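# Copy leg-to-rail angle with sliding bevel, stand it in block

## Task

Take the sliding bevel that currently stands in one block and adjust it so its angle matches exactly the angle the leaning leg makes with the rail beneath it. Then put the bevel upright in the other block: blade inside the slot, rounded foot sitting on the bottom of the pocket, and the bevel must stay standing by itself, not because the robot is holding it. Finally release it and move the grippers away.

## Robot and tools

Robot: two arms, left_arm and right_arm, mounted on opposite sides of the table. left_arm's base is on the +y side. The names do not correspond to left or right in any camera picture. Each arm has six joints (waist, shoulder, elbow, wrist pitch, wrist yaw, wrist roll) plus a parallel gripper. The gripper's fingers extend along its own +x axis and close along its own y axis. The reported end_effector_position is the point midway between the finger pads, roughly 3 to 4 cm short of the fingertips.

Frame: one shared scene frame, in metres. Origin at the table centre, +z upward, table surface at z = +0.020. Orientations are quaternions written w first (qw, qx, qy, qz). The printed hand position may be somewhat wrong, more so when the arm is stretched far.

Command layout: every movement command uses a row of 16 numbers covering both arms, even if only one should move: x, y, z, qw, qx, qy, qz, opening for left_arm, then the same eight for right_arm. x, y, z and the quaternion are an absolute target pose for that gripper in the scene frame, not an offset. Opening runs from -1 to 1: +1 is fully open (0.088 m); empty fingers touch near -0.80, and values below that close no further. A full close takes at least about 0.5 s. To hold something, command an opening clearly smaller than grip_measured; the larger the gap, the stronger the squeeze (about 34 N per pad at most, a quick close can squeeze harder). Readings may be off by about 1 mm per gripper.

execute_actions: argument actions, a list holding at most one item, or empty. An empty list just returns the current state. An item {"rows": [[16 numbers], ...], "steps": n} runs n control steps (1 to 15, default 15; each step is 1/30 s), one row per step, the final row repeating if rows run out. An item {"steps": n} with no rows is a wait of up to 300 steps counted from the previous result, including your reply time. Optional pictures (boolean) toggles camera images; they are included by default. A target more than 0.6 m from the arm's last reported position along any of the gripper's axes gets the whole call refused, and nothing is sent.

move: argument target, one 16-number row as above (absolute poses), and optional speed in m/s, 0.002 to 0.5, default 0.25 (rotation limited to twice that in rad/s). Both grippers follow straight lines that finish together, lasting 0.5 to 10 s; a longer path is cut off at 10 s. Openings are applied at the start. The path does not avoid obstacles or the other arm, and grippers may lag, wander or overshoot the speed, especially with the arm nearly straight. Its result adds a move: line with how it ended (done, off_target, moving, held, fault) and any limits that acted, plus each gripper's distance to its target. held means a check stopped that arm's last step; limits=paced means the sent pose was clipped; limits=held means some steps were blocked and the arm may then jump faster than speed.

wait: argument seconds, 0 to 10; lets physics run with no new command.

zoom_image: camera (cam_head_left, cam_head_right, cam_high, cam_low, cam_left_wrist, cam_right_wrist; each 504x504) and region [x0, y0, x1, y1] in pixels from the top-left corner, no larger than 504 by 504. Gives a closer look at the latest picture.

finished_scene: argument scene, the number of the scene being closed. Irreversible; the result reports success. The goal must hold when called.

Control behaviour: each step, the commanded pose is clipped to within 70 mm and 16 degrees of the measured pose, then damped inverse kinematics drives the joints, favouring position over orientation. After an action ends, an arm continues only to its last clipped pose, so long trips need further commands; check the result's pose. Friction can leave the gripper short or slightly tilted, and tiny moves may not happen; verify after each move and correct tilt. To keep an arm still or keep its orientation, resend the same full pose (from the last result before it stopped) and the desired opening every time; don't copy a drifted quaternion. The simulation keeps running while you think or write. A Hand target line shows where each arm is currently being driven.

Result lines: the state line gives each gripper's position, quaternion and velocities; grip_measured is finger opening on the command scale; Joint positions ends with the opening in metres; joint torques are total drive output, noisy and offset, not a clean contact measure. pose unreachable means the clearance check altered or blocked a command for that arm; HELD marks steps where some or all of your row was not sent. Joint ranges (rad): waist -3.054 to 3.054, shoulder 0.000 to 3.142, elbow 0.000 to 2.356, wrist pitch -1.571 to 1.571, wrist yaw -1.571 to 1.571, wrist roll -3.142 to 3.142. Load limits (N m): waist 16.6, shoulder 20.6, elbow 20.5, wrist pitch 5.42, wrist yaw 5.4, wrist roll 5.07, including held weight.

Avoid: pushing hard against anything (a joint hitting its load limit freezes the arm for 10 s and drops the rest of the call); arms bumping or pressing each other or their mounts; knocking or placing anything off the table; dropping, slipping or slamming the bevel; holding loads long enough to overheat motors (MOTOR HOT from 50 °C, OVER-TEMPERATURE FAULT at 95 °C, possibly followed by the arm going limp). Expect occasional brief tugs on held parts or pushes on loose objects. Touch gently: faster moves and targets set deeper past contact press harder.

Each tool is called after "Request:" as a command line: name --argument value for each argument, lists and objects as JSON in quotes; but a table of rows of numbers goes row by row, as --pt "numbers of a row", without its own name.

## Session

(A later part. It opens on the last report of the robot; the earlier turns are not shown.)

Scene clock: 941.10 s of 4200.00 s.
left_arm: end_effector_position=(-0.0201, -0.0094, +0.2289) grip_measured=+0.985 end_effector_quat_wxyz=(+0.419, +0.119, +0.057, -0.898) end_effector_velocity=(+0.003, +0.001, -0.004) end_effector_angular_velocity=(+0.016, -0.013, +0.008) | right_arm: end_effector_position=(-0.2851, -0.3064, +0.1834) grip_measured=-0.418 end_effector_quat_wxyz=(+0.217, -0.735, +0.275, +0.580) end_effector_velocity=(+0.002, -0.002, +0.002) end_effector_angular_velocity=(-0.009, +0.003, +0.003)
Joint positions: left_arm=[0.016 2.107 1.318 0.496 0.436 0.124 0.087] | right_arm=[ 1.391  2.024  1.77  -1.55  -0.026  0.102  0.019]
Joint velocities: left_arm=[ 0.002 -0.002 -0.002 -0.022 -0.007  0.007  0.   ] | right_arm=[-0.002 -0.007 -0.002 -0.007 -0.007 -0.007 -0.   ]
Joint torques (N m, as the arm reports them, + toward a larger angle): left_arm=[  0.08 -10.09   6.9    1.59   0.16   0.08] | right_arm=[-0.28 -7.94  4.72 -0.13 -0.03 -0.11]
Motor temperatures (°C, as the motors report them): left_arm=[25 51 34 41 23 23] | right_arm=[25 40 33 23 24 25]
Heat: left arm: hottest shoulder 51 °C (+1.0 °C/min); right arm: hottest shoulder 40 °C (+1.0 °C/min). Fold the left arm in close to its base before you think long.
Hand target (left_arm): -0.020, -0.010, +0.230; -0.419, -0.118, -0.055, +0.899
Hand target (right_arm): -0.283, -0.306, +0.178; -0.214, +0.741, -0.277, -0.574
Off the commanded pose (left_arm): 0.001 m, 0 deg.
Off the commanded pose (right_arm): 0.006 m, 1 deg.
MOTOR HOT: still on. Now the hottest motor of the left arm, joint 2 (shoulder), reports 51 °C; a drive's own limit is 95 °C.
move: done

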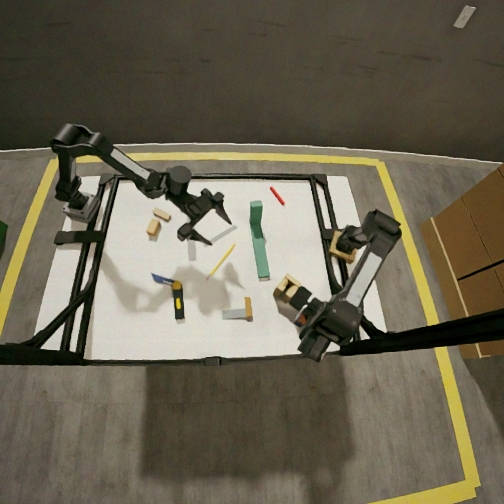

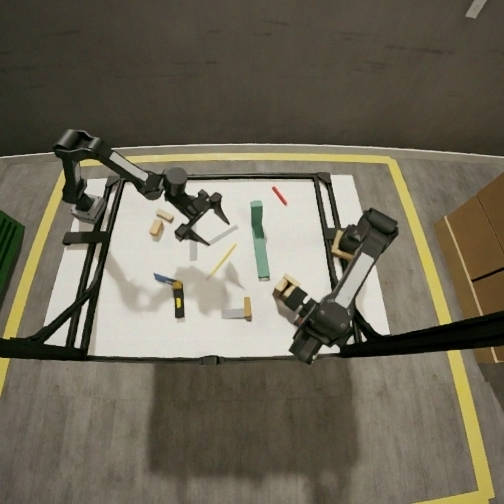

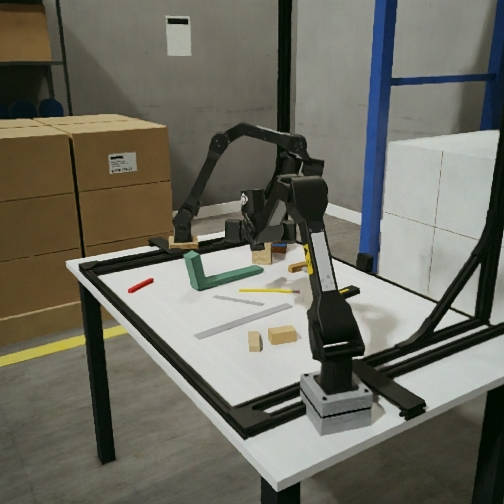

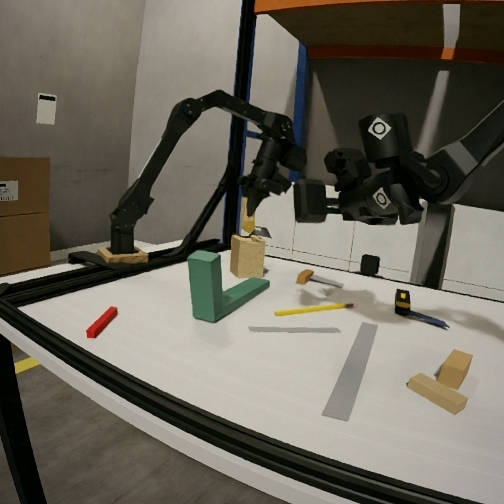

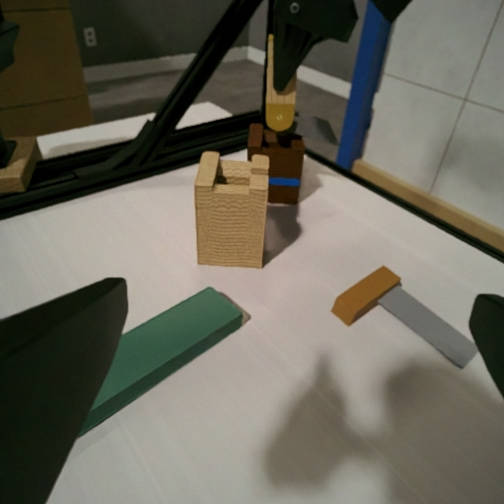

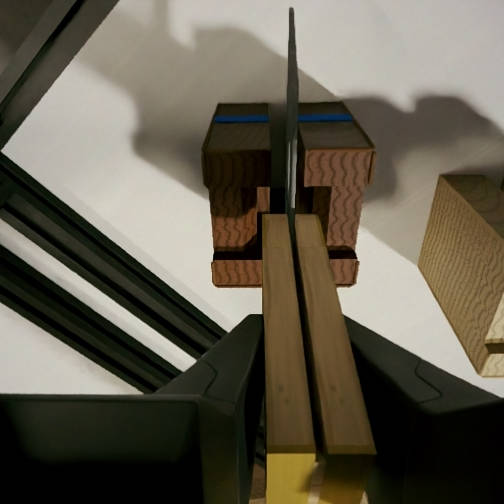

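Request:
execute_actions --actions '[]'

Scene clock: 957.93 s of 4200.00 s.
left_arm: end_effector_position=(-0.0201, -0.0094, +0.2289) grip_measured=+0.985 end_effector_quat_wxyz=(+0.419, +0.119, +0.057, -0.898) end_effector_velocity=(-0.000, -0.000, +0.002) end_effector_angular_velocity=(-0.012, -0.006, +0.003) | right_arm: end_effector_position=(-0.2847, -0.3064, +0.1820) grip_measured=-0.418 end_effector_quat_wxyz=(+0.216, -0.737, +0.276, +0.579) end_effector_velocity=(+0.003, -0.000, +0.001) end_effector_angular_velocity=(-0.011, -0.001, -0.002)
Joint positions: left_arm=[0.016 2.107 1.318 0.496 0.436 0.125 0.087] | right_arm=[ 1.391  2.027  1.768 -1.55  -0.026  0.102  0.019]
Joint velocities: left_arm=[-0.002 -0.002 -0.002  0.007 -0.007  0.007  0.   ] | right_arm=[-0.007 -0.002 -0.002 -0.007 -0.007 -0.007 -0.   ]
Joint torques (N m, as the arm reports them, + toward a larger angle): left_arm=[  0.04 -10.16   6.85   1.59   0.16   0.06] | right_arm=[-0.24 -8.3   4.97 -0.16 -0.03 -0.09]
Motor temperatures (°C, as the motors report them): left_arm=[25 52 34 41 23 23] | right_arm=[25 40 32 23 24 25]
Heat: left arm: hottest shoulder 52 °C (+2.0 °C/min); right arm: hottest shoulder 40 °C (+0.0 °C/min). Fold the left arm in close to its base before you think long.
Hand target (left_arm): -0.020, -0.010, +0.230; -0.419, -0.118, -0.055, +0.899
Hand target (right_arm): -0.283, -0.306, +0.178; -0.214, +0.741, -0.277, -0.574
Off the commanded pose (left_arm): 0.001 m, 0 deg.
Off the commanded pose (right_arm): 0.004 m, 1 deg.
MOTOR HOT: still on. Now the hottest motor of the left arm, joint 2 (shoulder), reports 52 °C; a drive's own limit is 95 °C.
Steps of this call (steps 1 to 505: nothing new was sent). Readings (end_effector_position):
1: left_arm (-0.0201, -0.0094, +0.2289) | right_arm (-0.2851, -0.3064, +0.1832)
2: left_arm (-0.0201, -0.0094, +0.2289) | right_arm (-0.2851, -0.3064, +0.1832)
4: left_arm (-0.0201, -0.0094, +0.2289) | right_arm (-0.2851, -0.3064, +0.1832)
8: left_arm (-0.0201, -0.0094, +0.2289) | right_arm (-0.2851, -0.3064, +0.1832)
505: the state above

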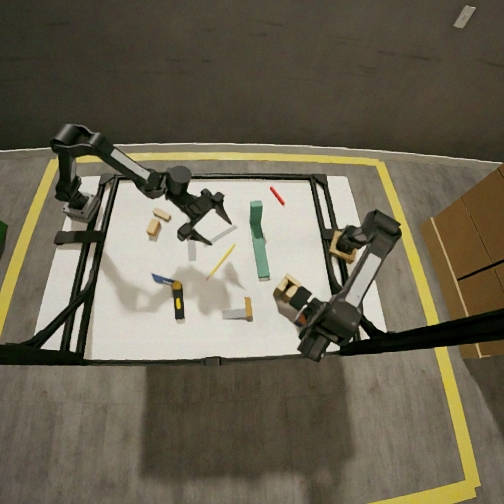

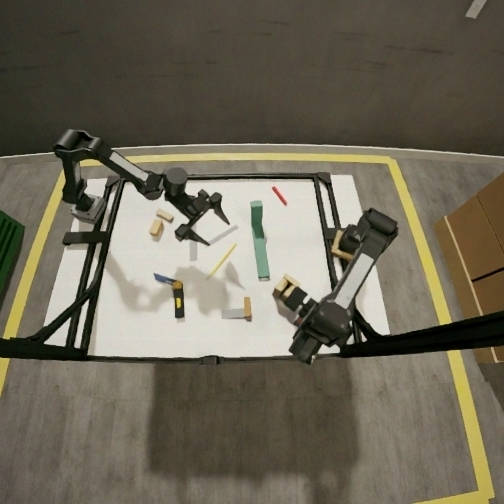

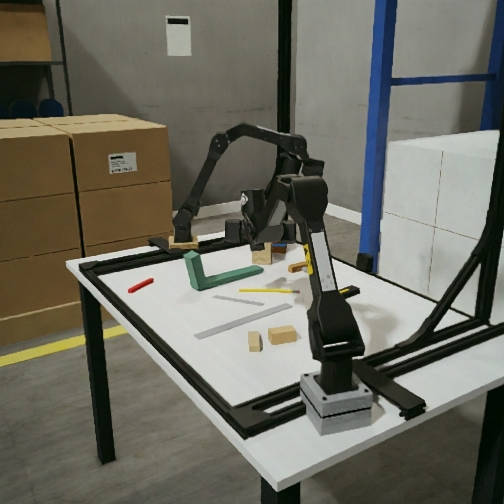

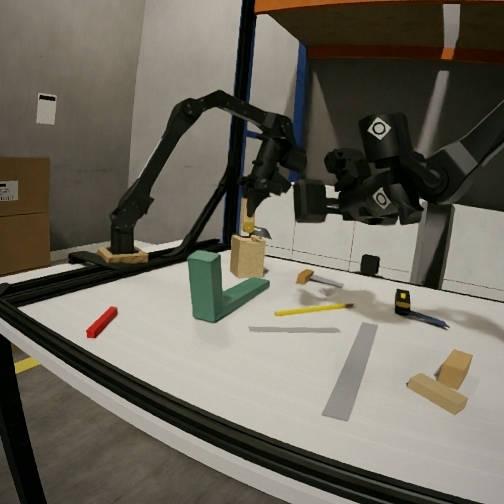

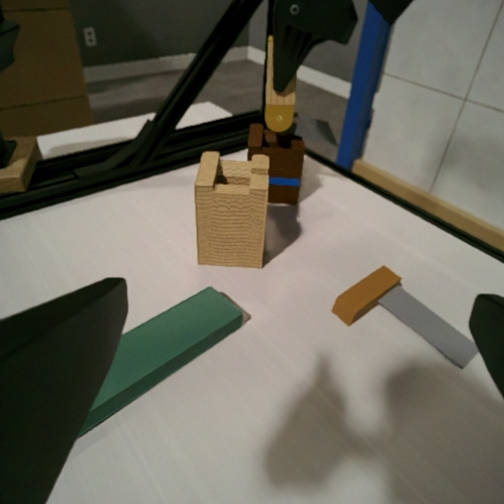

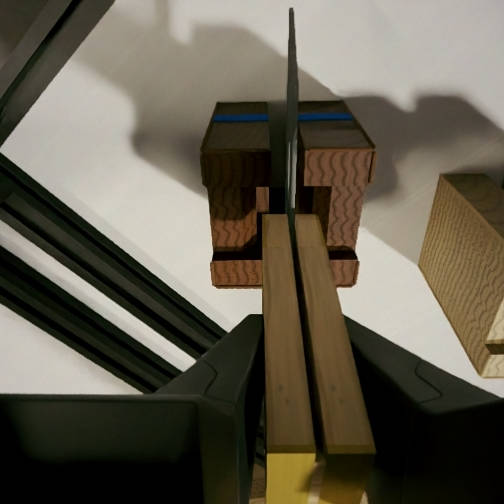

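Request:
move --target '[-0.02,-0.01,0.23,0.4190,0.1183,0.0551,-0.8985,1, -0.2842,-0.3068,0.171, 0.2144,-0.7406,0.2769,0.5735,-0.6]' --speed 0.008

Request:
zoom_image --camera "cam_left_wrist" --region '[200, 0, 360, 220]'

Scene clock: 965.53 s of 4200.00 s.
left_arm: end_effector_position=(-0.0201, -0.0095, +0.2290) grip_measured=+0.985 end_effector_quat_wxyz=(+0.419, +0.119, +0.056, -0.898) end_effector_velocity=(+0.003, -0.002, -0.002) end_effector_angular_velocity=(+0.009, -0.007, +0.035) | right_arm: end_effector_position=(-0.2853, -0.3060, +0.1758) grip_measured=-0.418 end_effector_quat_wxyz=(+0.216, -0.736, +0.276, +0.580) end_effector_velocity=(-0.001, -0.000, -0.002) end_effector_angular_velocity=(-0.020, +0.018, +0.009)
Joint positions: left_arm=[0.016 2.107 1.319 0.496 0.436 0.125 0.087] | right_arm=[ 1.391  2.028  1.746 -1.524 -0.026  0.102  0.019]
Joint velocities: left_arm=[-0.002 -0.002 -0.002 -0.007 -0.037 -0.007 -0.   ] | right_arm=[-0.007  0.002 -0.002  0.007 -0.022 -0.022 -0.   ]
Joint torques (N m, as the arm reports them, + toward a larger angle): left_arm=[  0.04 -10.18   6.82   1.58   0.15   0.06] | right_arm=[ 0.02 -8.22  4.65 -0.14 -0.05  0.  ]
Motor temperatures (°C, as the motors report them): left_arm=[25 52 34 41 23 23] | right_arm=[25 40 32 23 24 25]
Heat: left arm: hottest shoulder 52 °C (+2.0 °C/min); right arm: hottest shoulder 40 °C (+0.0 °C/min). Fold the left arm in close to its base before you think long.
Hand target (left_arm): -0.020, -0.010, +0.230; -0.419, -0.118, -0.055, +0.899
Hand target (right_arm): -0.284, -0.307, +0.171; -0.214, +0.741, -0.277, -0.574
Off the commanded pose (left_arm): 0.001 m, 0 deg.
Off the commanded pose (right_arm): 0.005 m, 1 deg.
MOTOR HOT: still on. Now the hottest motor of the left arm, joint 2 (shoulder), reports 52 °C; a drive's own limit is 95 °C.
move: done

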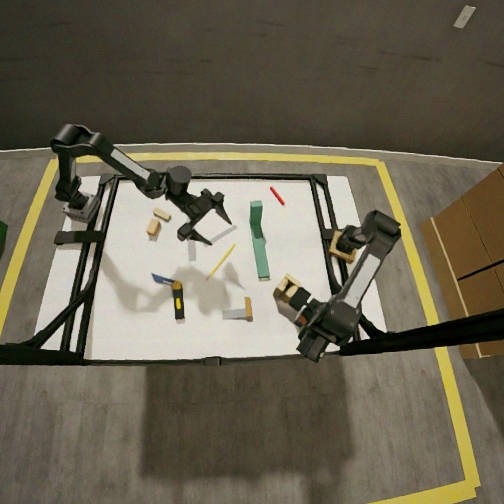

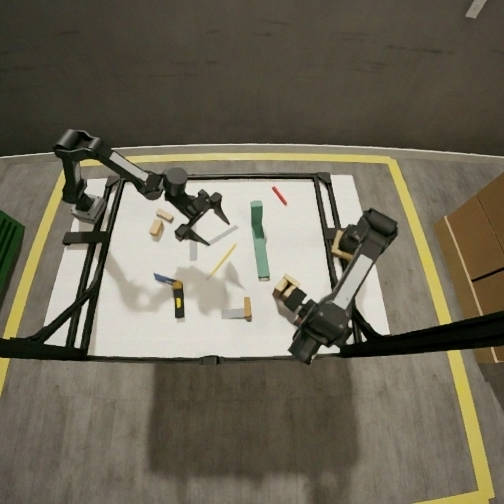

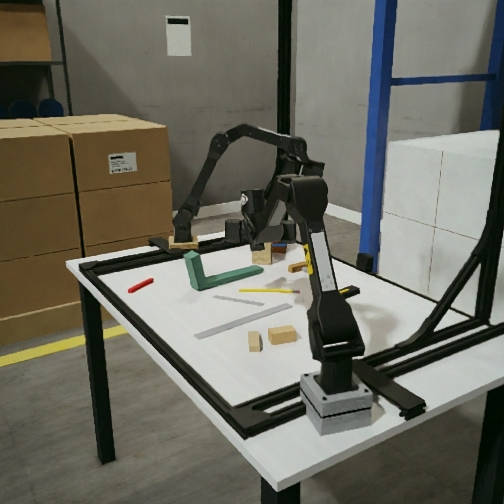

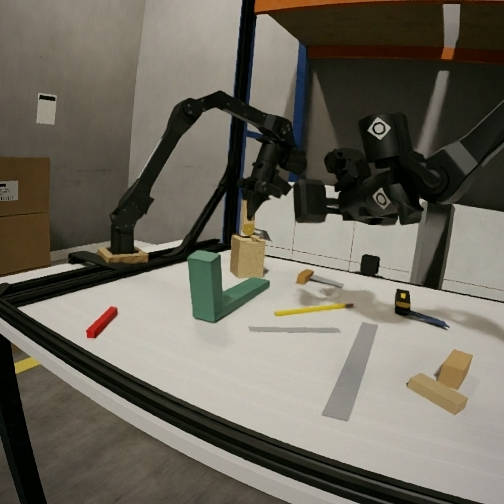

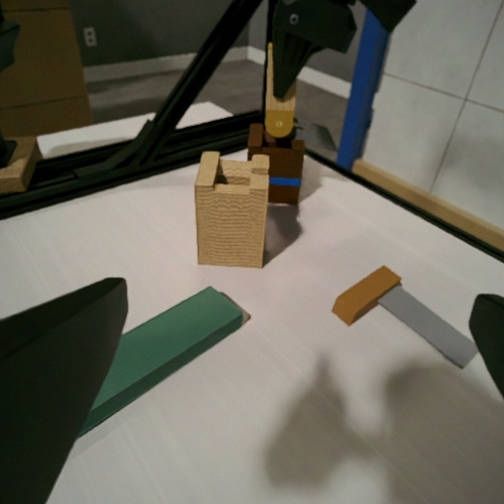

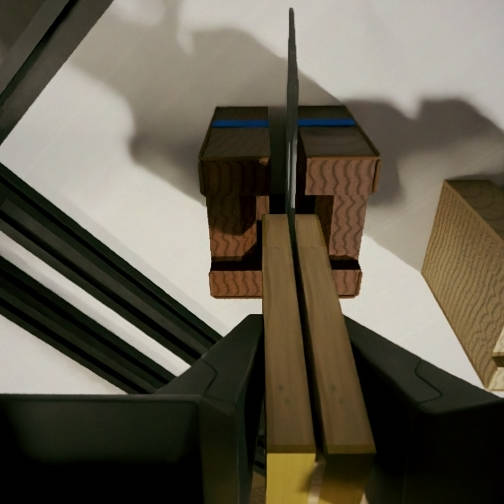

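Region (200, 0, 360, 220) of cam_left_wrist's 504x504 image, scaled by 2.291, with more detail than that image has; it fills the left 367 columns of this view, and the rest is white.

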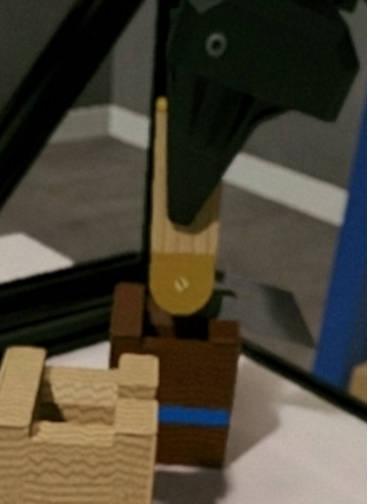

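Request:
move --target '[-0.02,-0.01,0.23,0.4190,0.1183,0.0551,-0.8985,1, -0.2850,-0.3078,0.164, 0.2144,-0.7406,0.2769,0.5735,-0.6]' --speed 0.006

Request:
zoom_image --camera "cam_left_wrist" --region '[200, 0, 360, 220]'

Request:
zoom_image --camera "cam_right_wrist" --region '[190, 60, 400, 300]'

Scene clock: 978.27 s of 4200.00 s.
left_arm: end_effector_position=(-0.0199, -0.0096, +0.2287) grip_measured=+0.985 end_effector_quat_wxyz=(+0.419, +0.119, +0.057, -0.898) end_effector_velocity=(+0.002, +0.001, -0.007) end_effector_angular_velocity=(+0.029, -0.020, +0.017) | right_arm: end_effector_position=(-0.2853, -0.3060, +0.1690) grip_measured=-0.418 end_effector_quat_wxyz=(+0.216, -0.736, +0.276, +0.580) end_effector_velocity=(-0.002, -0.001, -0.000) end_effector_angular_velocity=(-0.015, +0.019, -0.000)
Joint positions: left_arm=[0.016 2.107 1.319 0.496 0.436 0.125 0.087] | right_arm=[ 1.391  2.03   1.721 -1.497 -0.026  0.102  0.019]
Joint velocities: left_arm=[-0.002 -0.002 -0.002 -0.037 -0.022  0.007 -0.   ] | right_arm=[-0.002 -0.002 -0.002  0.007 -0.022 -0.007  0.   ]
Joint torques (N m, as the arm reports them, + toward a larger angle): left_arm=[  0.03 -10.22   6.78   1.58   0.15   0.05] | right_arm=[ 0.28 -8.16  4.68 -0.13 -0.08  0.08]
Motor temperatures (°C, as the motors report them): left_arm=[25 52 34 41 23 23] | right_arm=[25 40 31 23 24 25]
Heat: left arm: hottest shoulder 52 °C (+1.0 °C/min); right arm: hottest shoulder 40 °C (+0.0 °C/min). Fold the left arm in close to its base before you think long.
Hand target (left_arm): -0.020, -0.010, +0.230; -0.419, -0.119, -0.055, +0.898
Hand target (right_arm): -0.285, -0.308, +0.164; -0.214, +0.741, -0.277, -0.573
Off the commanded pose (left_arm): 0.001 m, 0 deg.
Off the commanded pose (right_arm): 0.005 m, 1 deg.
MOTOR HOT: still on. Now the hottest motor of the left arm, joint 2 (shoulder), reports 52 °C; a drive's own limit is 95 °C.
move: done

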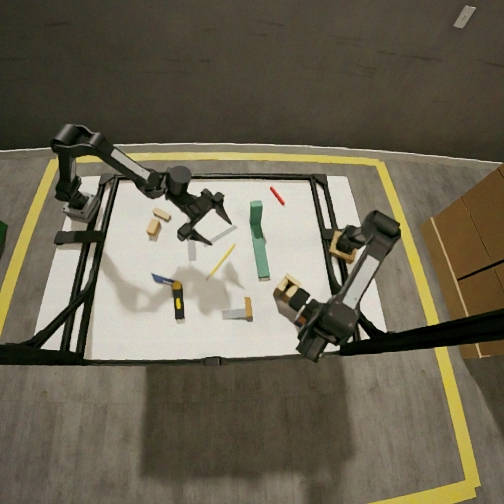

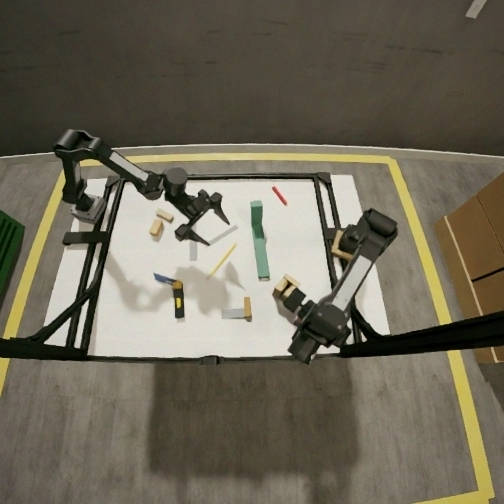

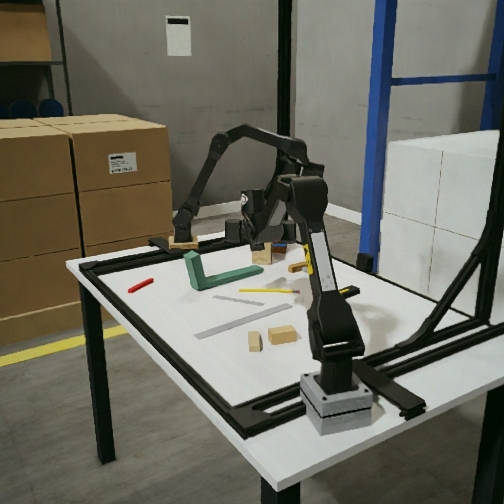

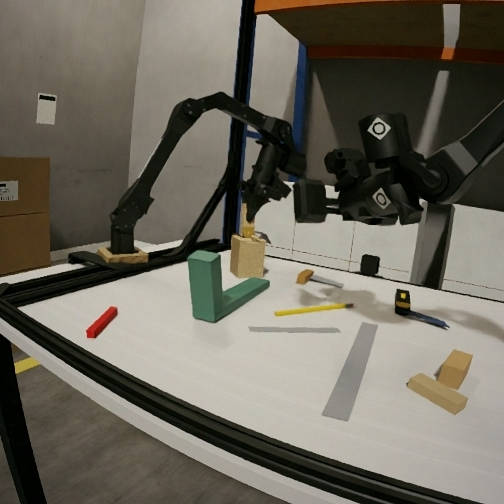

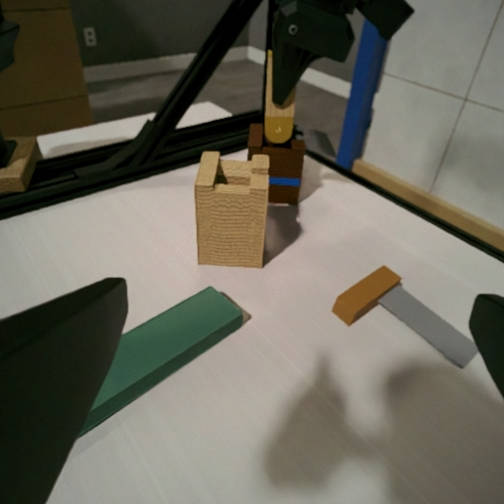

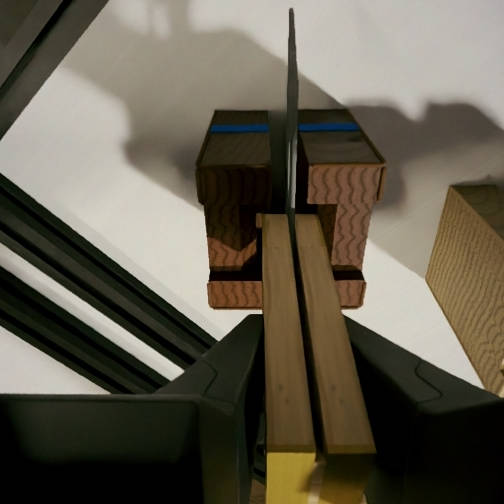

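Region (200, 0, 360, 220) of cam_left_wrist's 504x504 image, scaled by 2.291, with more detail than that image has; it fills the left 367 columns of this view, and the rest is white.

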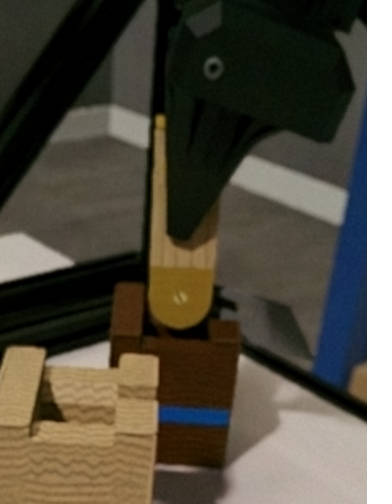

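Region (190, 60, 400, 300) of cam_right_wrist's 504x504 image, scaled by 2.100, with more detail than that image has; it fills the left 441 columns of this view, and the rest is white.

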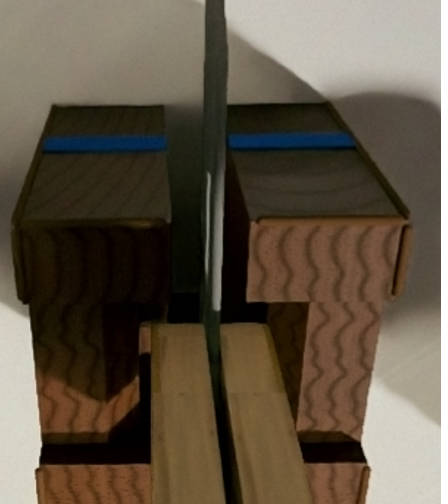

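Request:
move --target '[-0.02,-0.01,0.23,0.4190,0.1183,0.0551,-0.8985,1, -0.2860,-0.3090,0.158, 0.2144,-0.7406,0.2769,0.5735,-0.6]' --speed 0.005

Request:
zoom_image --camera "cam_left_wrist" --region '[200, 0, 360, 220]'

Request:
zoom_image --camera "cam_right_wrist" --region '[190, 60, 400, 300]'

Scene clock: 990.03 s of 4200.00 s.
left_arm: end_effector_position=(-0.0200, -0.0096, +0.2287) grip_measured=+0.985 end_effector_quat_wxyz=(+0.419, +0.119, +0.057, -0.898) end_effector_velocity=(+0.002, -0.001, -0.002) end_effector_angular_velocity=(+0.010, -0.003, +0.021) | right_arm: end_effector_position=(-0.2864, -0.3068, +0.1633) grip_measured=-0.418 end_effector_quat_wxyz=(+0.216, -0.735, +0.275, +0.581) end_effector_velocity=(+0.004, +0.002, +0.002) end_effector_angular_velocity=(+0.001, -0.003, +0.016)
Joint positions: left_arm=[0.016 2.108 1.319 0.496 0.437 0.125 0.087] | right_arm=[ 1.394  2.032  1.702 -1.474 -0.026  0.104  0.019]
Joint velocities: left_arm=[-0.002 -0.002 -0.002 -0.007 -0.022 -0.007 -0.   ] | right_arm=[-0.007 -0.007 -0.002 -0.007  0.007 -0.022 -0.   ]
Joint torques (N m, as the arm reports them, + toward a larger angle): left_arm=[  0.   -10.27   6.79   1.6    0.15   0.04] | right_arm=[ 0.32 -7.99  4.69 -0.14 -0.12  0.12]
Motor temperatures (°C, as the motors report them): left_arm=[25 53 34 41 23 23] | right_arm=[25 40 31 23 24 25]
Heat: left arm: hottest shoulder 53 °C (+2.0 °C/min); right arm: hottest shoulder 40 °C (+0.0 °C/min). Fold the left arm in close to its base before you think long.
Hand target (left_arm): -0.020, -0.010, +0.230; -0.419, -0.118, -0.055, +0.899
Hand target (right_arm): -0.286, -0.309, +0.158; -0.214, +0.740, -0.277, -0.574
Off the commanded pose (left_arm): 0.001 m, 0 deg.
Off the commanded pose (right_arm): 0.006 m, 1 deg.
MOTOR HOT: still on. Now the hottest motor of the left arm, joint 2 (shoulder), reports 53 °C; a drive's own limit is 95 °C.
move: done

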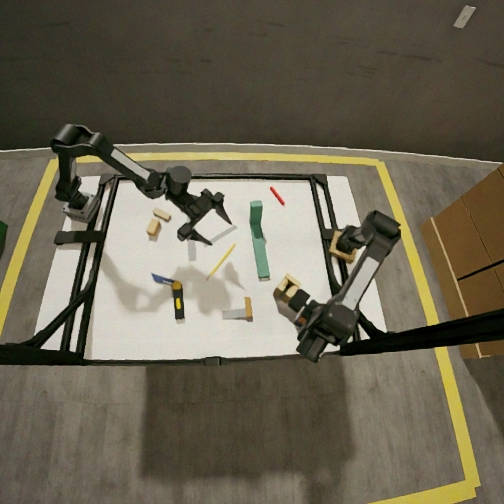

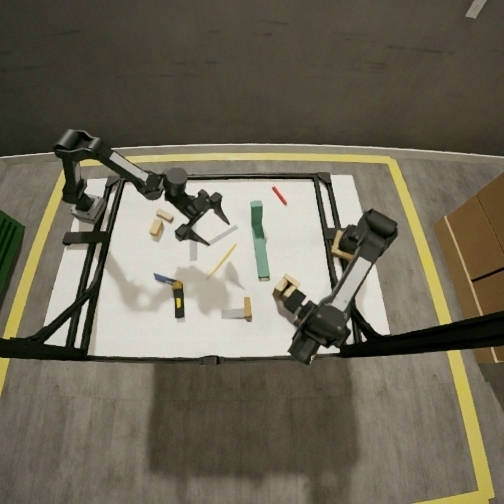

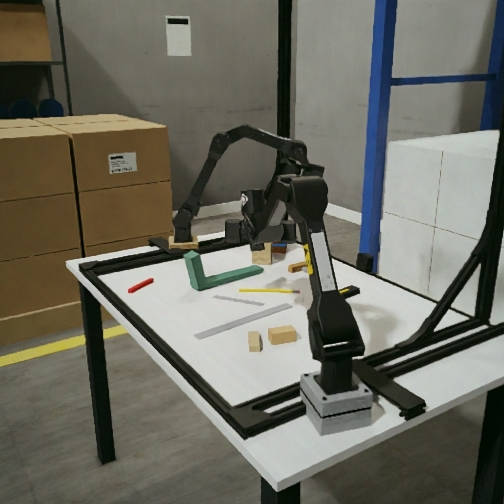

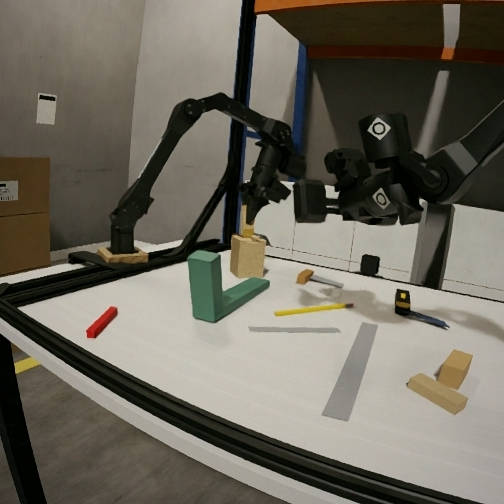

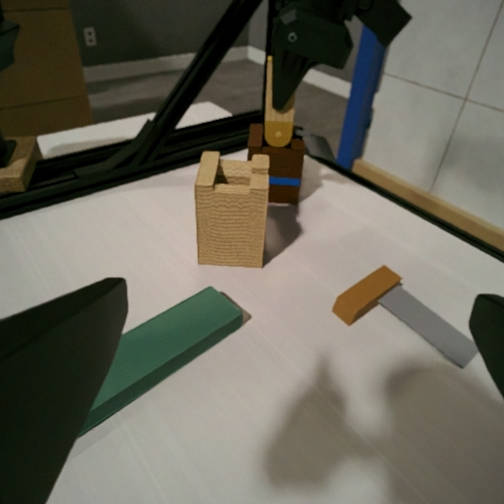

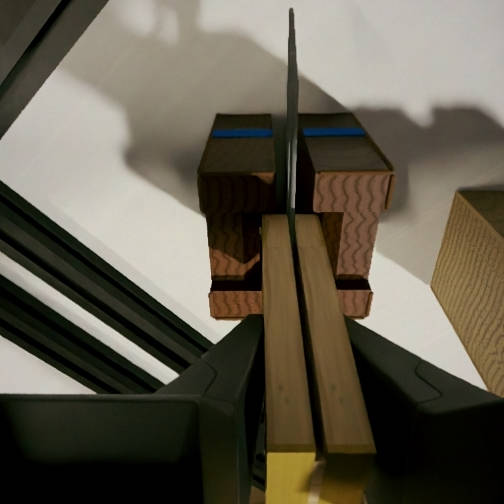

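Region (200, 0, 360, 220) of cam_left_wrist's 504x504 image, scaled by 2.291, with more detail than that image has; it fills the left 367 columns of this view, and the rest is white.

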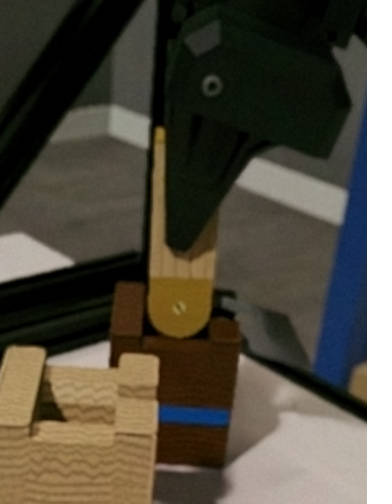

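Region (190, 60, 400, 300) of cam_right_wrist's 504x504 image, scaled by 2.100, with more detail than that image has; it fills the left 441 columns of this view, and the rest is white.

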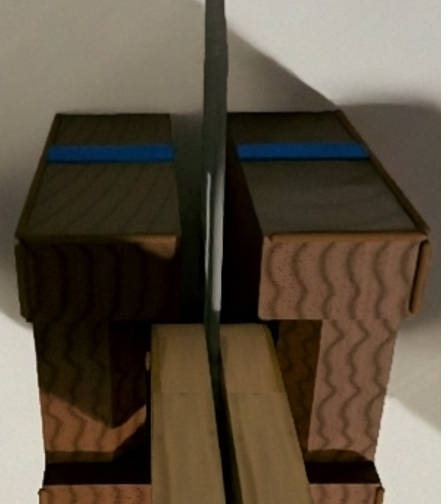

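Request:
move --target '[-0.02,-0.01,0.23,0.4190,0.1183,0.0551,-0.8985,1, -0.2857,-0.3086,0.152, 0.2144,-0.7406,0.2769,0.5735,-0.6]' --speed 0.005

Request:
zoom_image --camera "cam_left_wrist" --region '[200, 0, 360, 220]'

Request:
zoom_image --camera "cam_right_wrist" --region '[190, 60, 400, 300]'

Scene clock: 1007.07 s of 4200.00 s.
left_arm: end_effector_position=(-0.0200, -0.0096, +0.2285) grip_measured=+0.985 end_effector_quat_wxyz=(+0.419, +0.119, +0.057, -0.898) end_effector_velocity=(+0.000, +0.002, -0.004) end_effector_angular_velocity=(+0.025, -0.002, +0.006) | right_arm: end_effector_position=(-0.2864, -0.3070, +0.1573) grip_measured=-0.418 end_effector_quat_wxyz=(+0.216, -0.736, +0.275, +0.580) end_effector_velocity=(+0.000, -0.003, +0.001) end_effector_angular_velocity=(-0.023, +0.007, -0.000)
Joint positions: left_arm=[0.016 2.108 1.319 0.496 0.437 0.125 0.087] | right_arm=[ 1.395  2.034  1.682 -1.452 -0.026  0.105  0.019]
Joint velocities: left_arm=[-0.002 -0.002 -0.002 -0.022 -0.007 -0.007  0.   ] | right_arm=[-0.002 -0.002 -0.002 -0.007 -0.022 -0.007 -0.   ]
Joint torques (N m, as the arm reports them, + toward a larger angle): left_arm=[ -0.01 -10.3    6.72   1.6    0.13   0.04] | right_arm=[ 0.17 -7.99  4.72 -0.11 -0.11  0.07]
Motor temperatures (°C, as the motors report them): left_arm=[25 53 34 41 23 23] | right_arm=[25 40 31 23 24 25]
Heat: left arm: hottest shoulder 53 °C (+1.0 °C/min); right arm: hottest shoulder 40 °C (+0.0 °C/min). Fold the left arm in close to its base before you think long.
Hand target (left_arm): -0.020, -0.010, +0.230; -0.419, -0.118, -0.055, +0.899
Hand target (right_arm): -0.286, -0.309, +0.152; -0.214, +0.741, -0.277, -0.573
Off the commanded pose (left_arm): 0.002 m, 0 deg.
Off the commanded pose (right_arm): 0.006 m, 1 deg.
MOTOR HOT: still on. Now the hottest motor of the left arm, joint 2 (shoulder), reports 53 °C; a drive's own limit is 95 °C.
move: done

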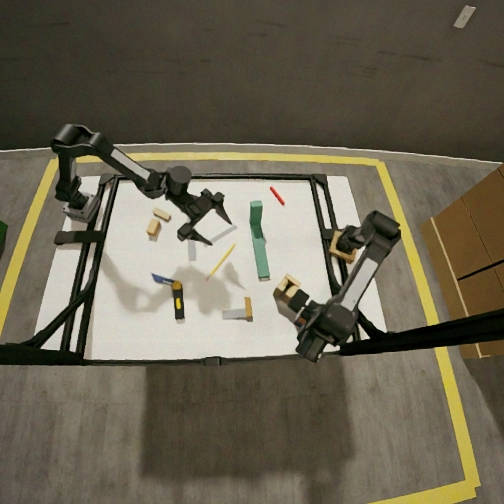

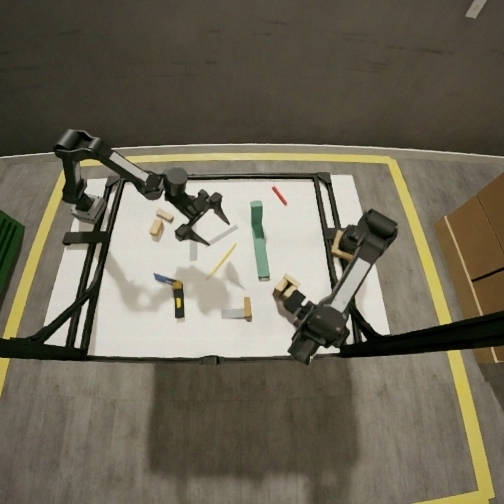

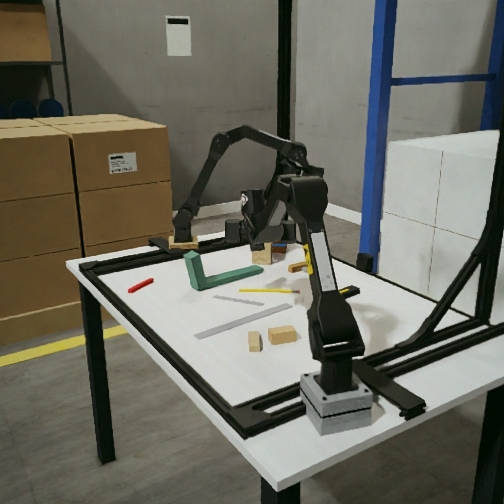

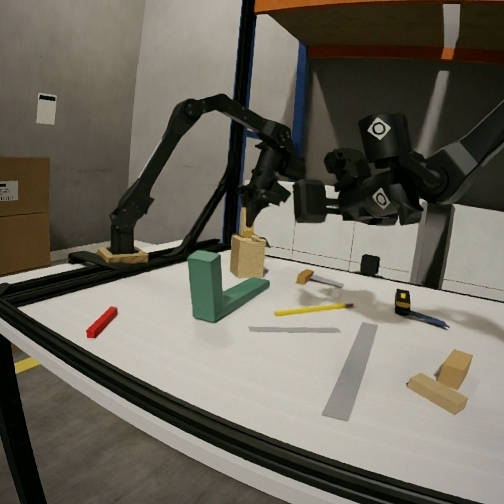

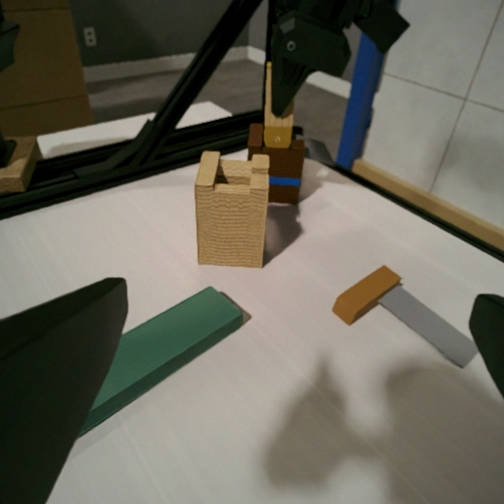

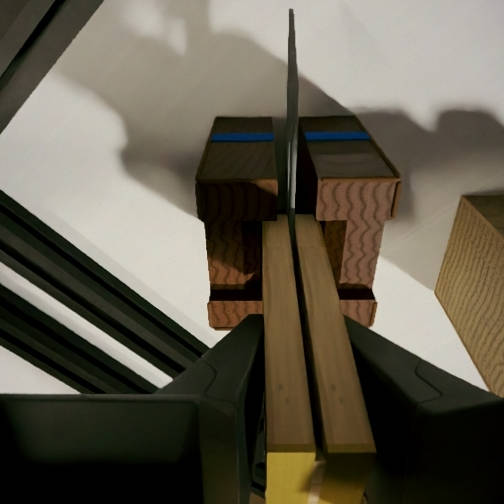

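Region (200, 0, 360, 220) of cam_left_wrist's 504x504 image, scaled by 2.291, with more detail than that image has; it fills the left 367 columns of this view, and the rest is white.

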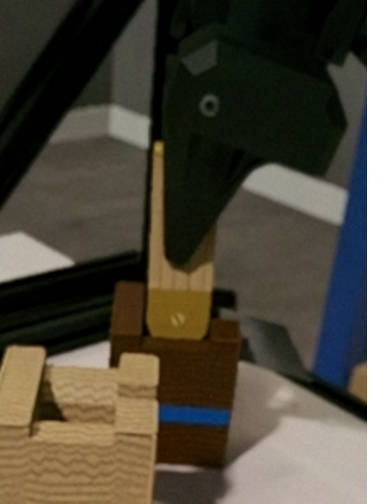

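Region (190, 60, 400, 300) of cam_right_wrist's 504x504 image, scaled by 2.100, with more detail than that image has; it fills the left 441 columns of this view, and the rest is white.

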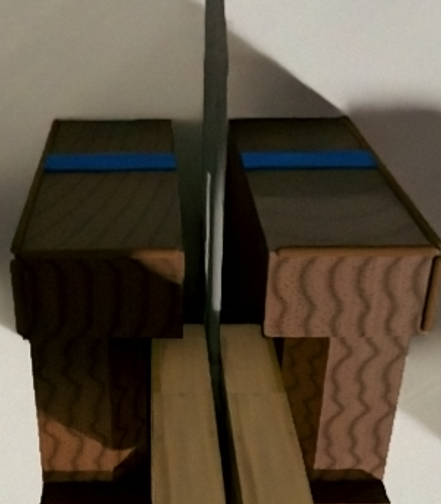

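Request:
move --target '[-0.02,-0.01,0.23,0.4190,0.1183,0.0551,-0.8985,1, -0.2857,-0.3086,0.146, 0.2144,-0.7406,0.2769,0.5735,-0.6]' --speed 0.005

Request:
zoom_image --camera "cam_left_wrist" --region '[200, 0, 360, 220]'

Request:
zoom_image --camera "cam_right_wrist" --region '[190, 60, 400, 300]'

Scene clock: 1017.50 s of 4200.00 s.
left_arm: end_effector_position=(-0.0200, -0.0097, +0.2286) grip_measured=+0.985 end_effector_quat_wxyz=(+0.419, +0.119, +0.056, -0.898) end_effector_velocity=(+0.001, -0.001, +0.001) end_effector_angular_velocity=(-0.004, +0.001, +0.021) | right_arm: end_effector_position=(-0.2866, -0.3070, +0.1514) grip_measured=-0.418 end_effector_quat_wxyz=(+0.216, -0.736, +0.275, +0.580) end_effector_velocity=(-0.002, -0.001, +0.000) end_effector_angular_velocity=(-0.015, +0.019, -0.000)
Joint positions: left_arm=[0.016 2.108 1.319 0.496 0.437 0.125 0.087] | right_arm=[ 1.395  2.038  1.663 -1.43  -0.026  0.105  0.019]
Joint velocities: left_arm=[-0.002 -0.002 -0.002  0.007 -0.022 -0.007 -0.   ] | right_arm=[-0.002 -0.002 -0.002  0.007 -0.022 -0.007 -0.   ]
Joint torques (N m, as the arm reports them, + toward a larger angle): left_arm=[  0.01 -10.34   6.75   1.6    0.14   0.04] | right_arm=[ 0.16 -7.98  4.66 -0.12 -0.11  0.07]
Motor temperatures (°C, as the motors report them): left_arm=[25 53 34 41 23 23] | right_arm=[25 40 31 23 24 25]
Heat: left arm: hottest shoulder 53 °C (+1.0 °C/min); right arm: hottest shoulder 40 °C (+0.0 °C/min). Fold the left arm in close to its base before you think long.
Hand target (left_arm): -0.020, -0.010, +0.230; -0.419, -0.118, -0.055, +0.899
Hand target (right_arm): -0.286, -0.309, +0.146; -0.214, +0.741, -0.277, -0.573
Off the commanded pose (left_arm): 0.001 m, 0 deg.
Off the commanded pose (right_arm): 0.006 m, 1 deg.
MOTOR HOT: still on. Now the hottest motor of the left arm, joint 2 (shoulder), reports 53 °C; a drive's own limit is 95 °C.
move: done

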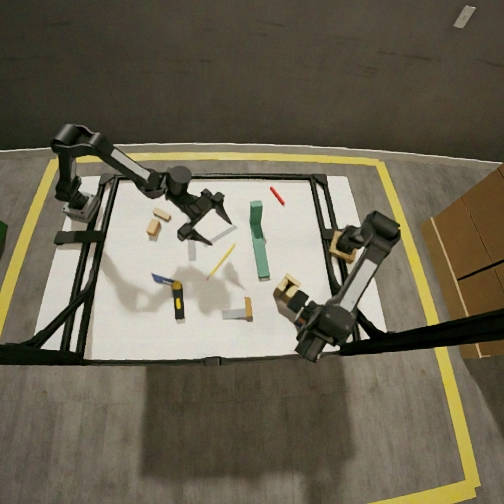

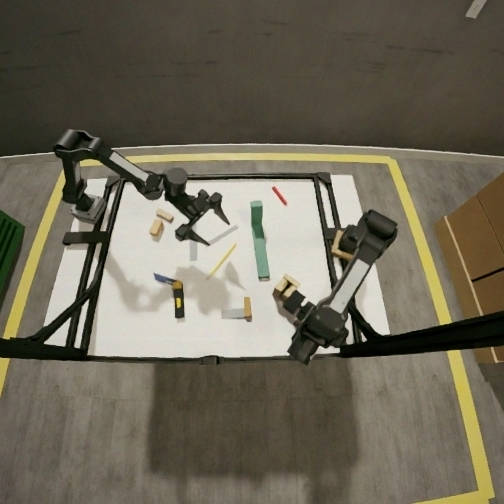

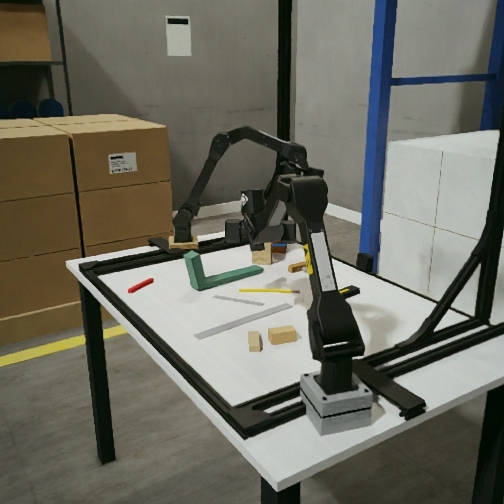

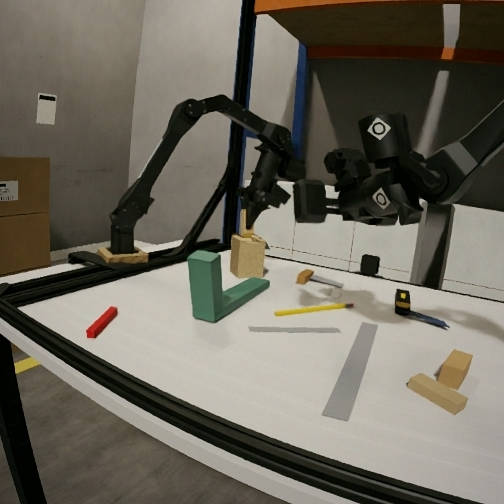

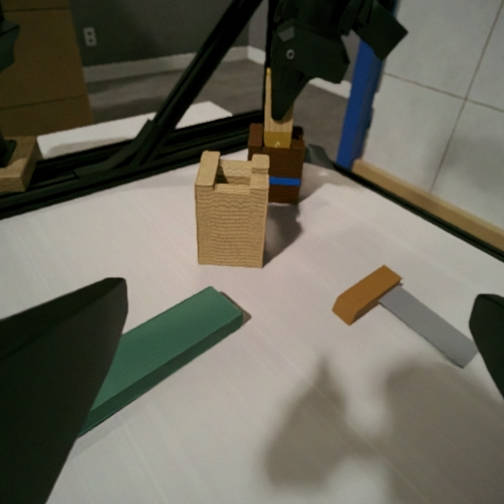

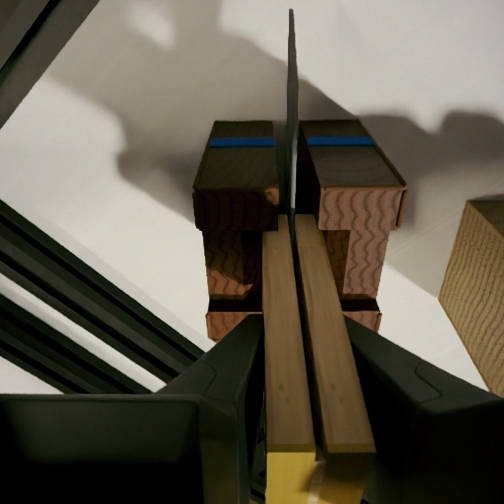

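Region (200, 0, 360, 220) of cam_left_wrist's 504x504 image, scaled by 2.291, with more detail than that image has; it fills the left 367 columns of this view, and the rest is white.

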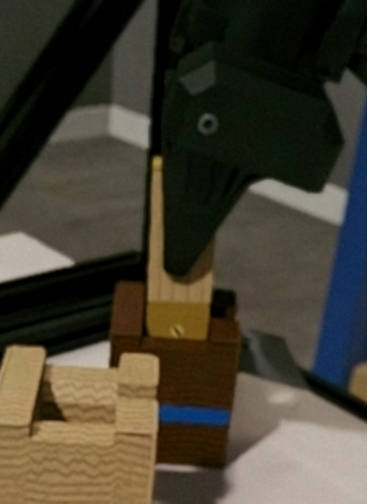

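Region (190, 60, 400, 300) of cam_right_wrist's 504x504 image, scaled by 2.100, with more detail than that image has; it fills the left 441 columns of this view, and the rest is white.

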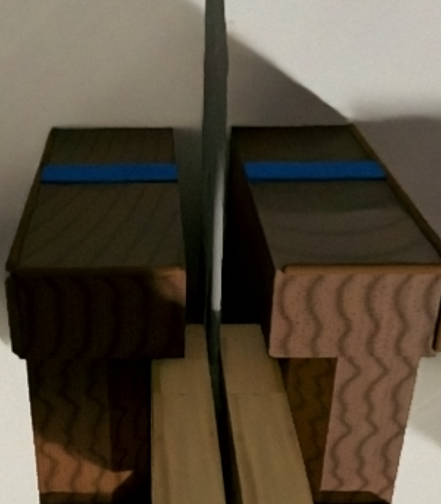

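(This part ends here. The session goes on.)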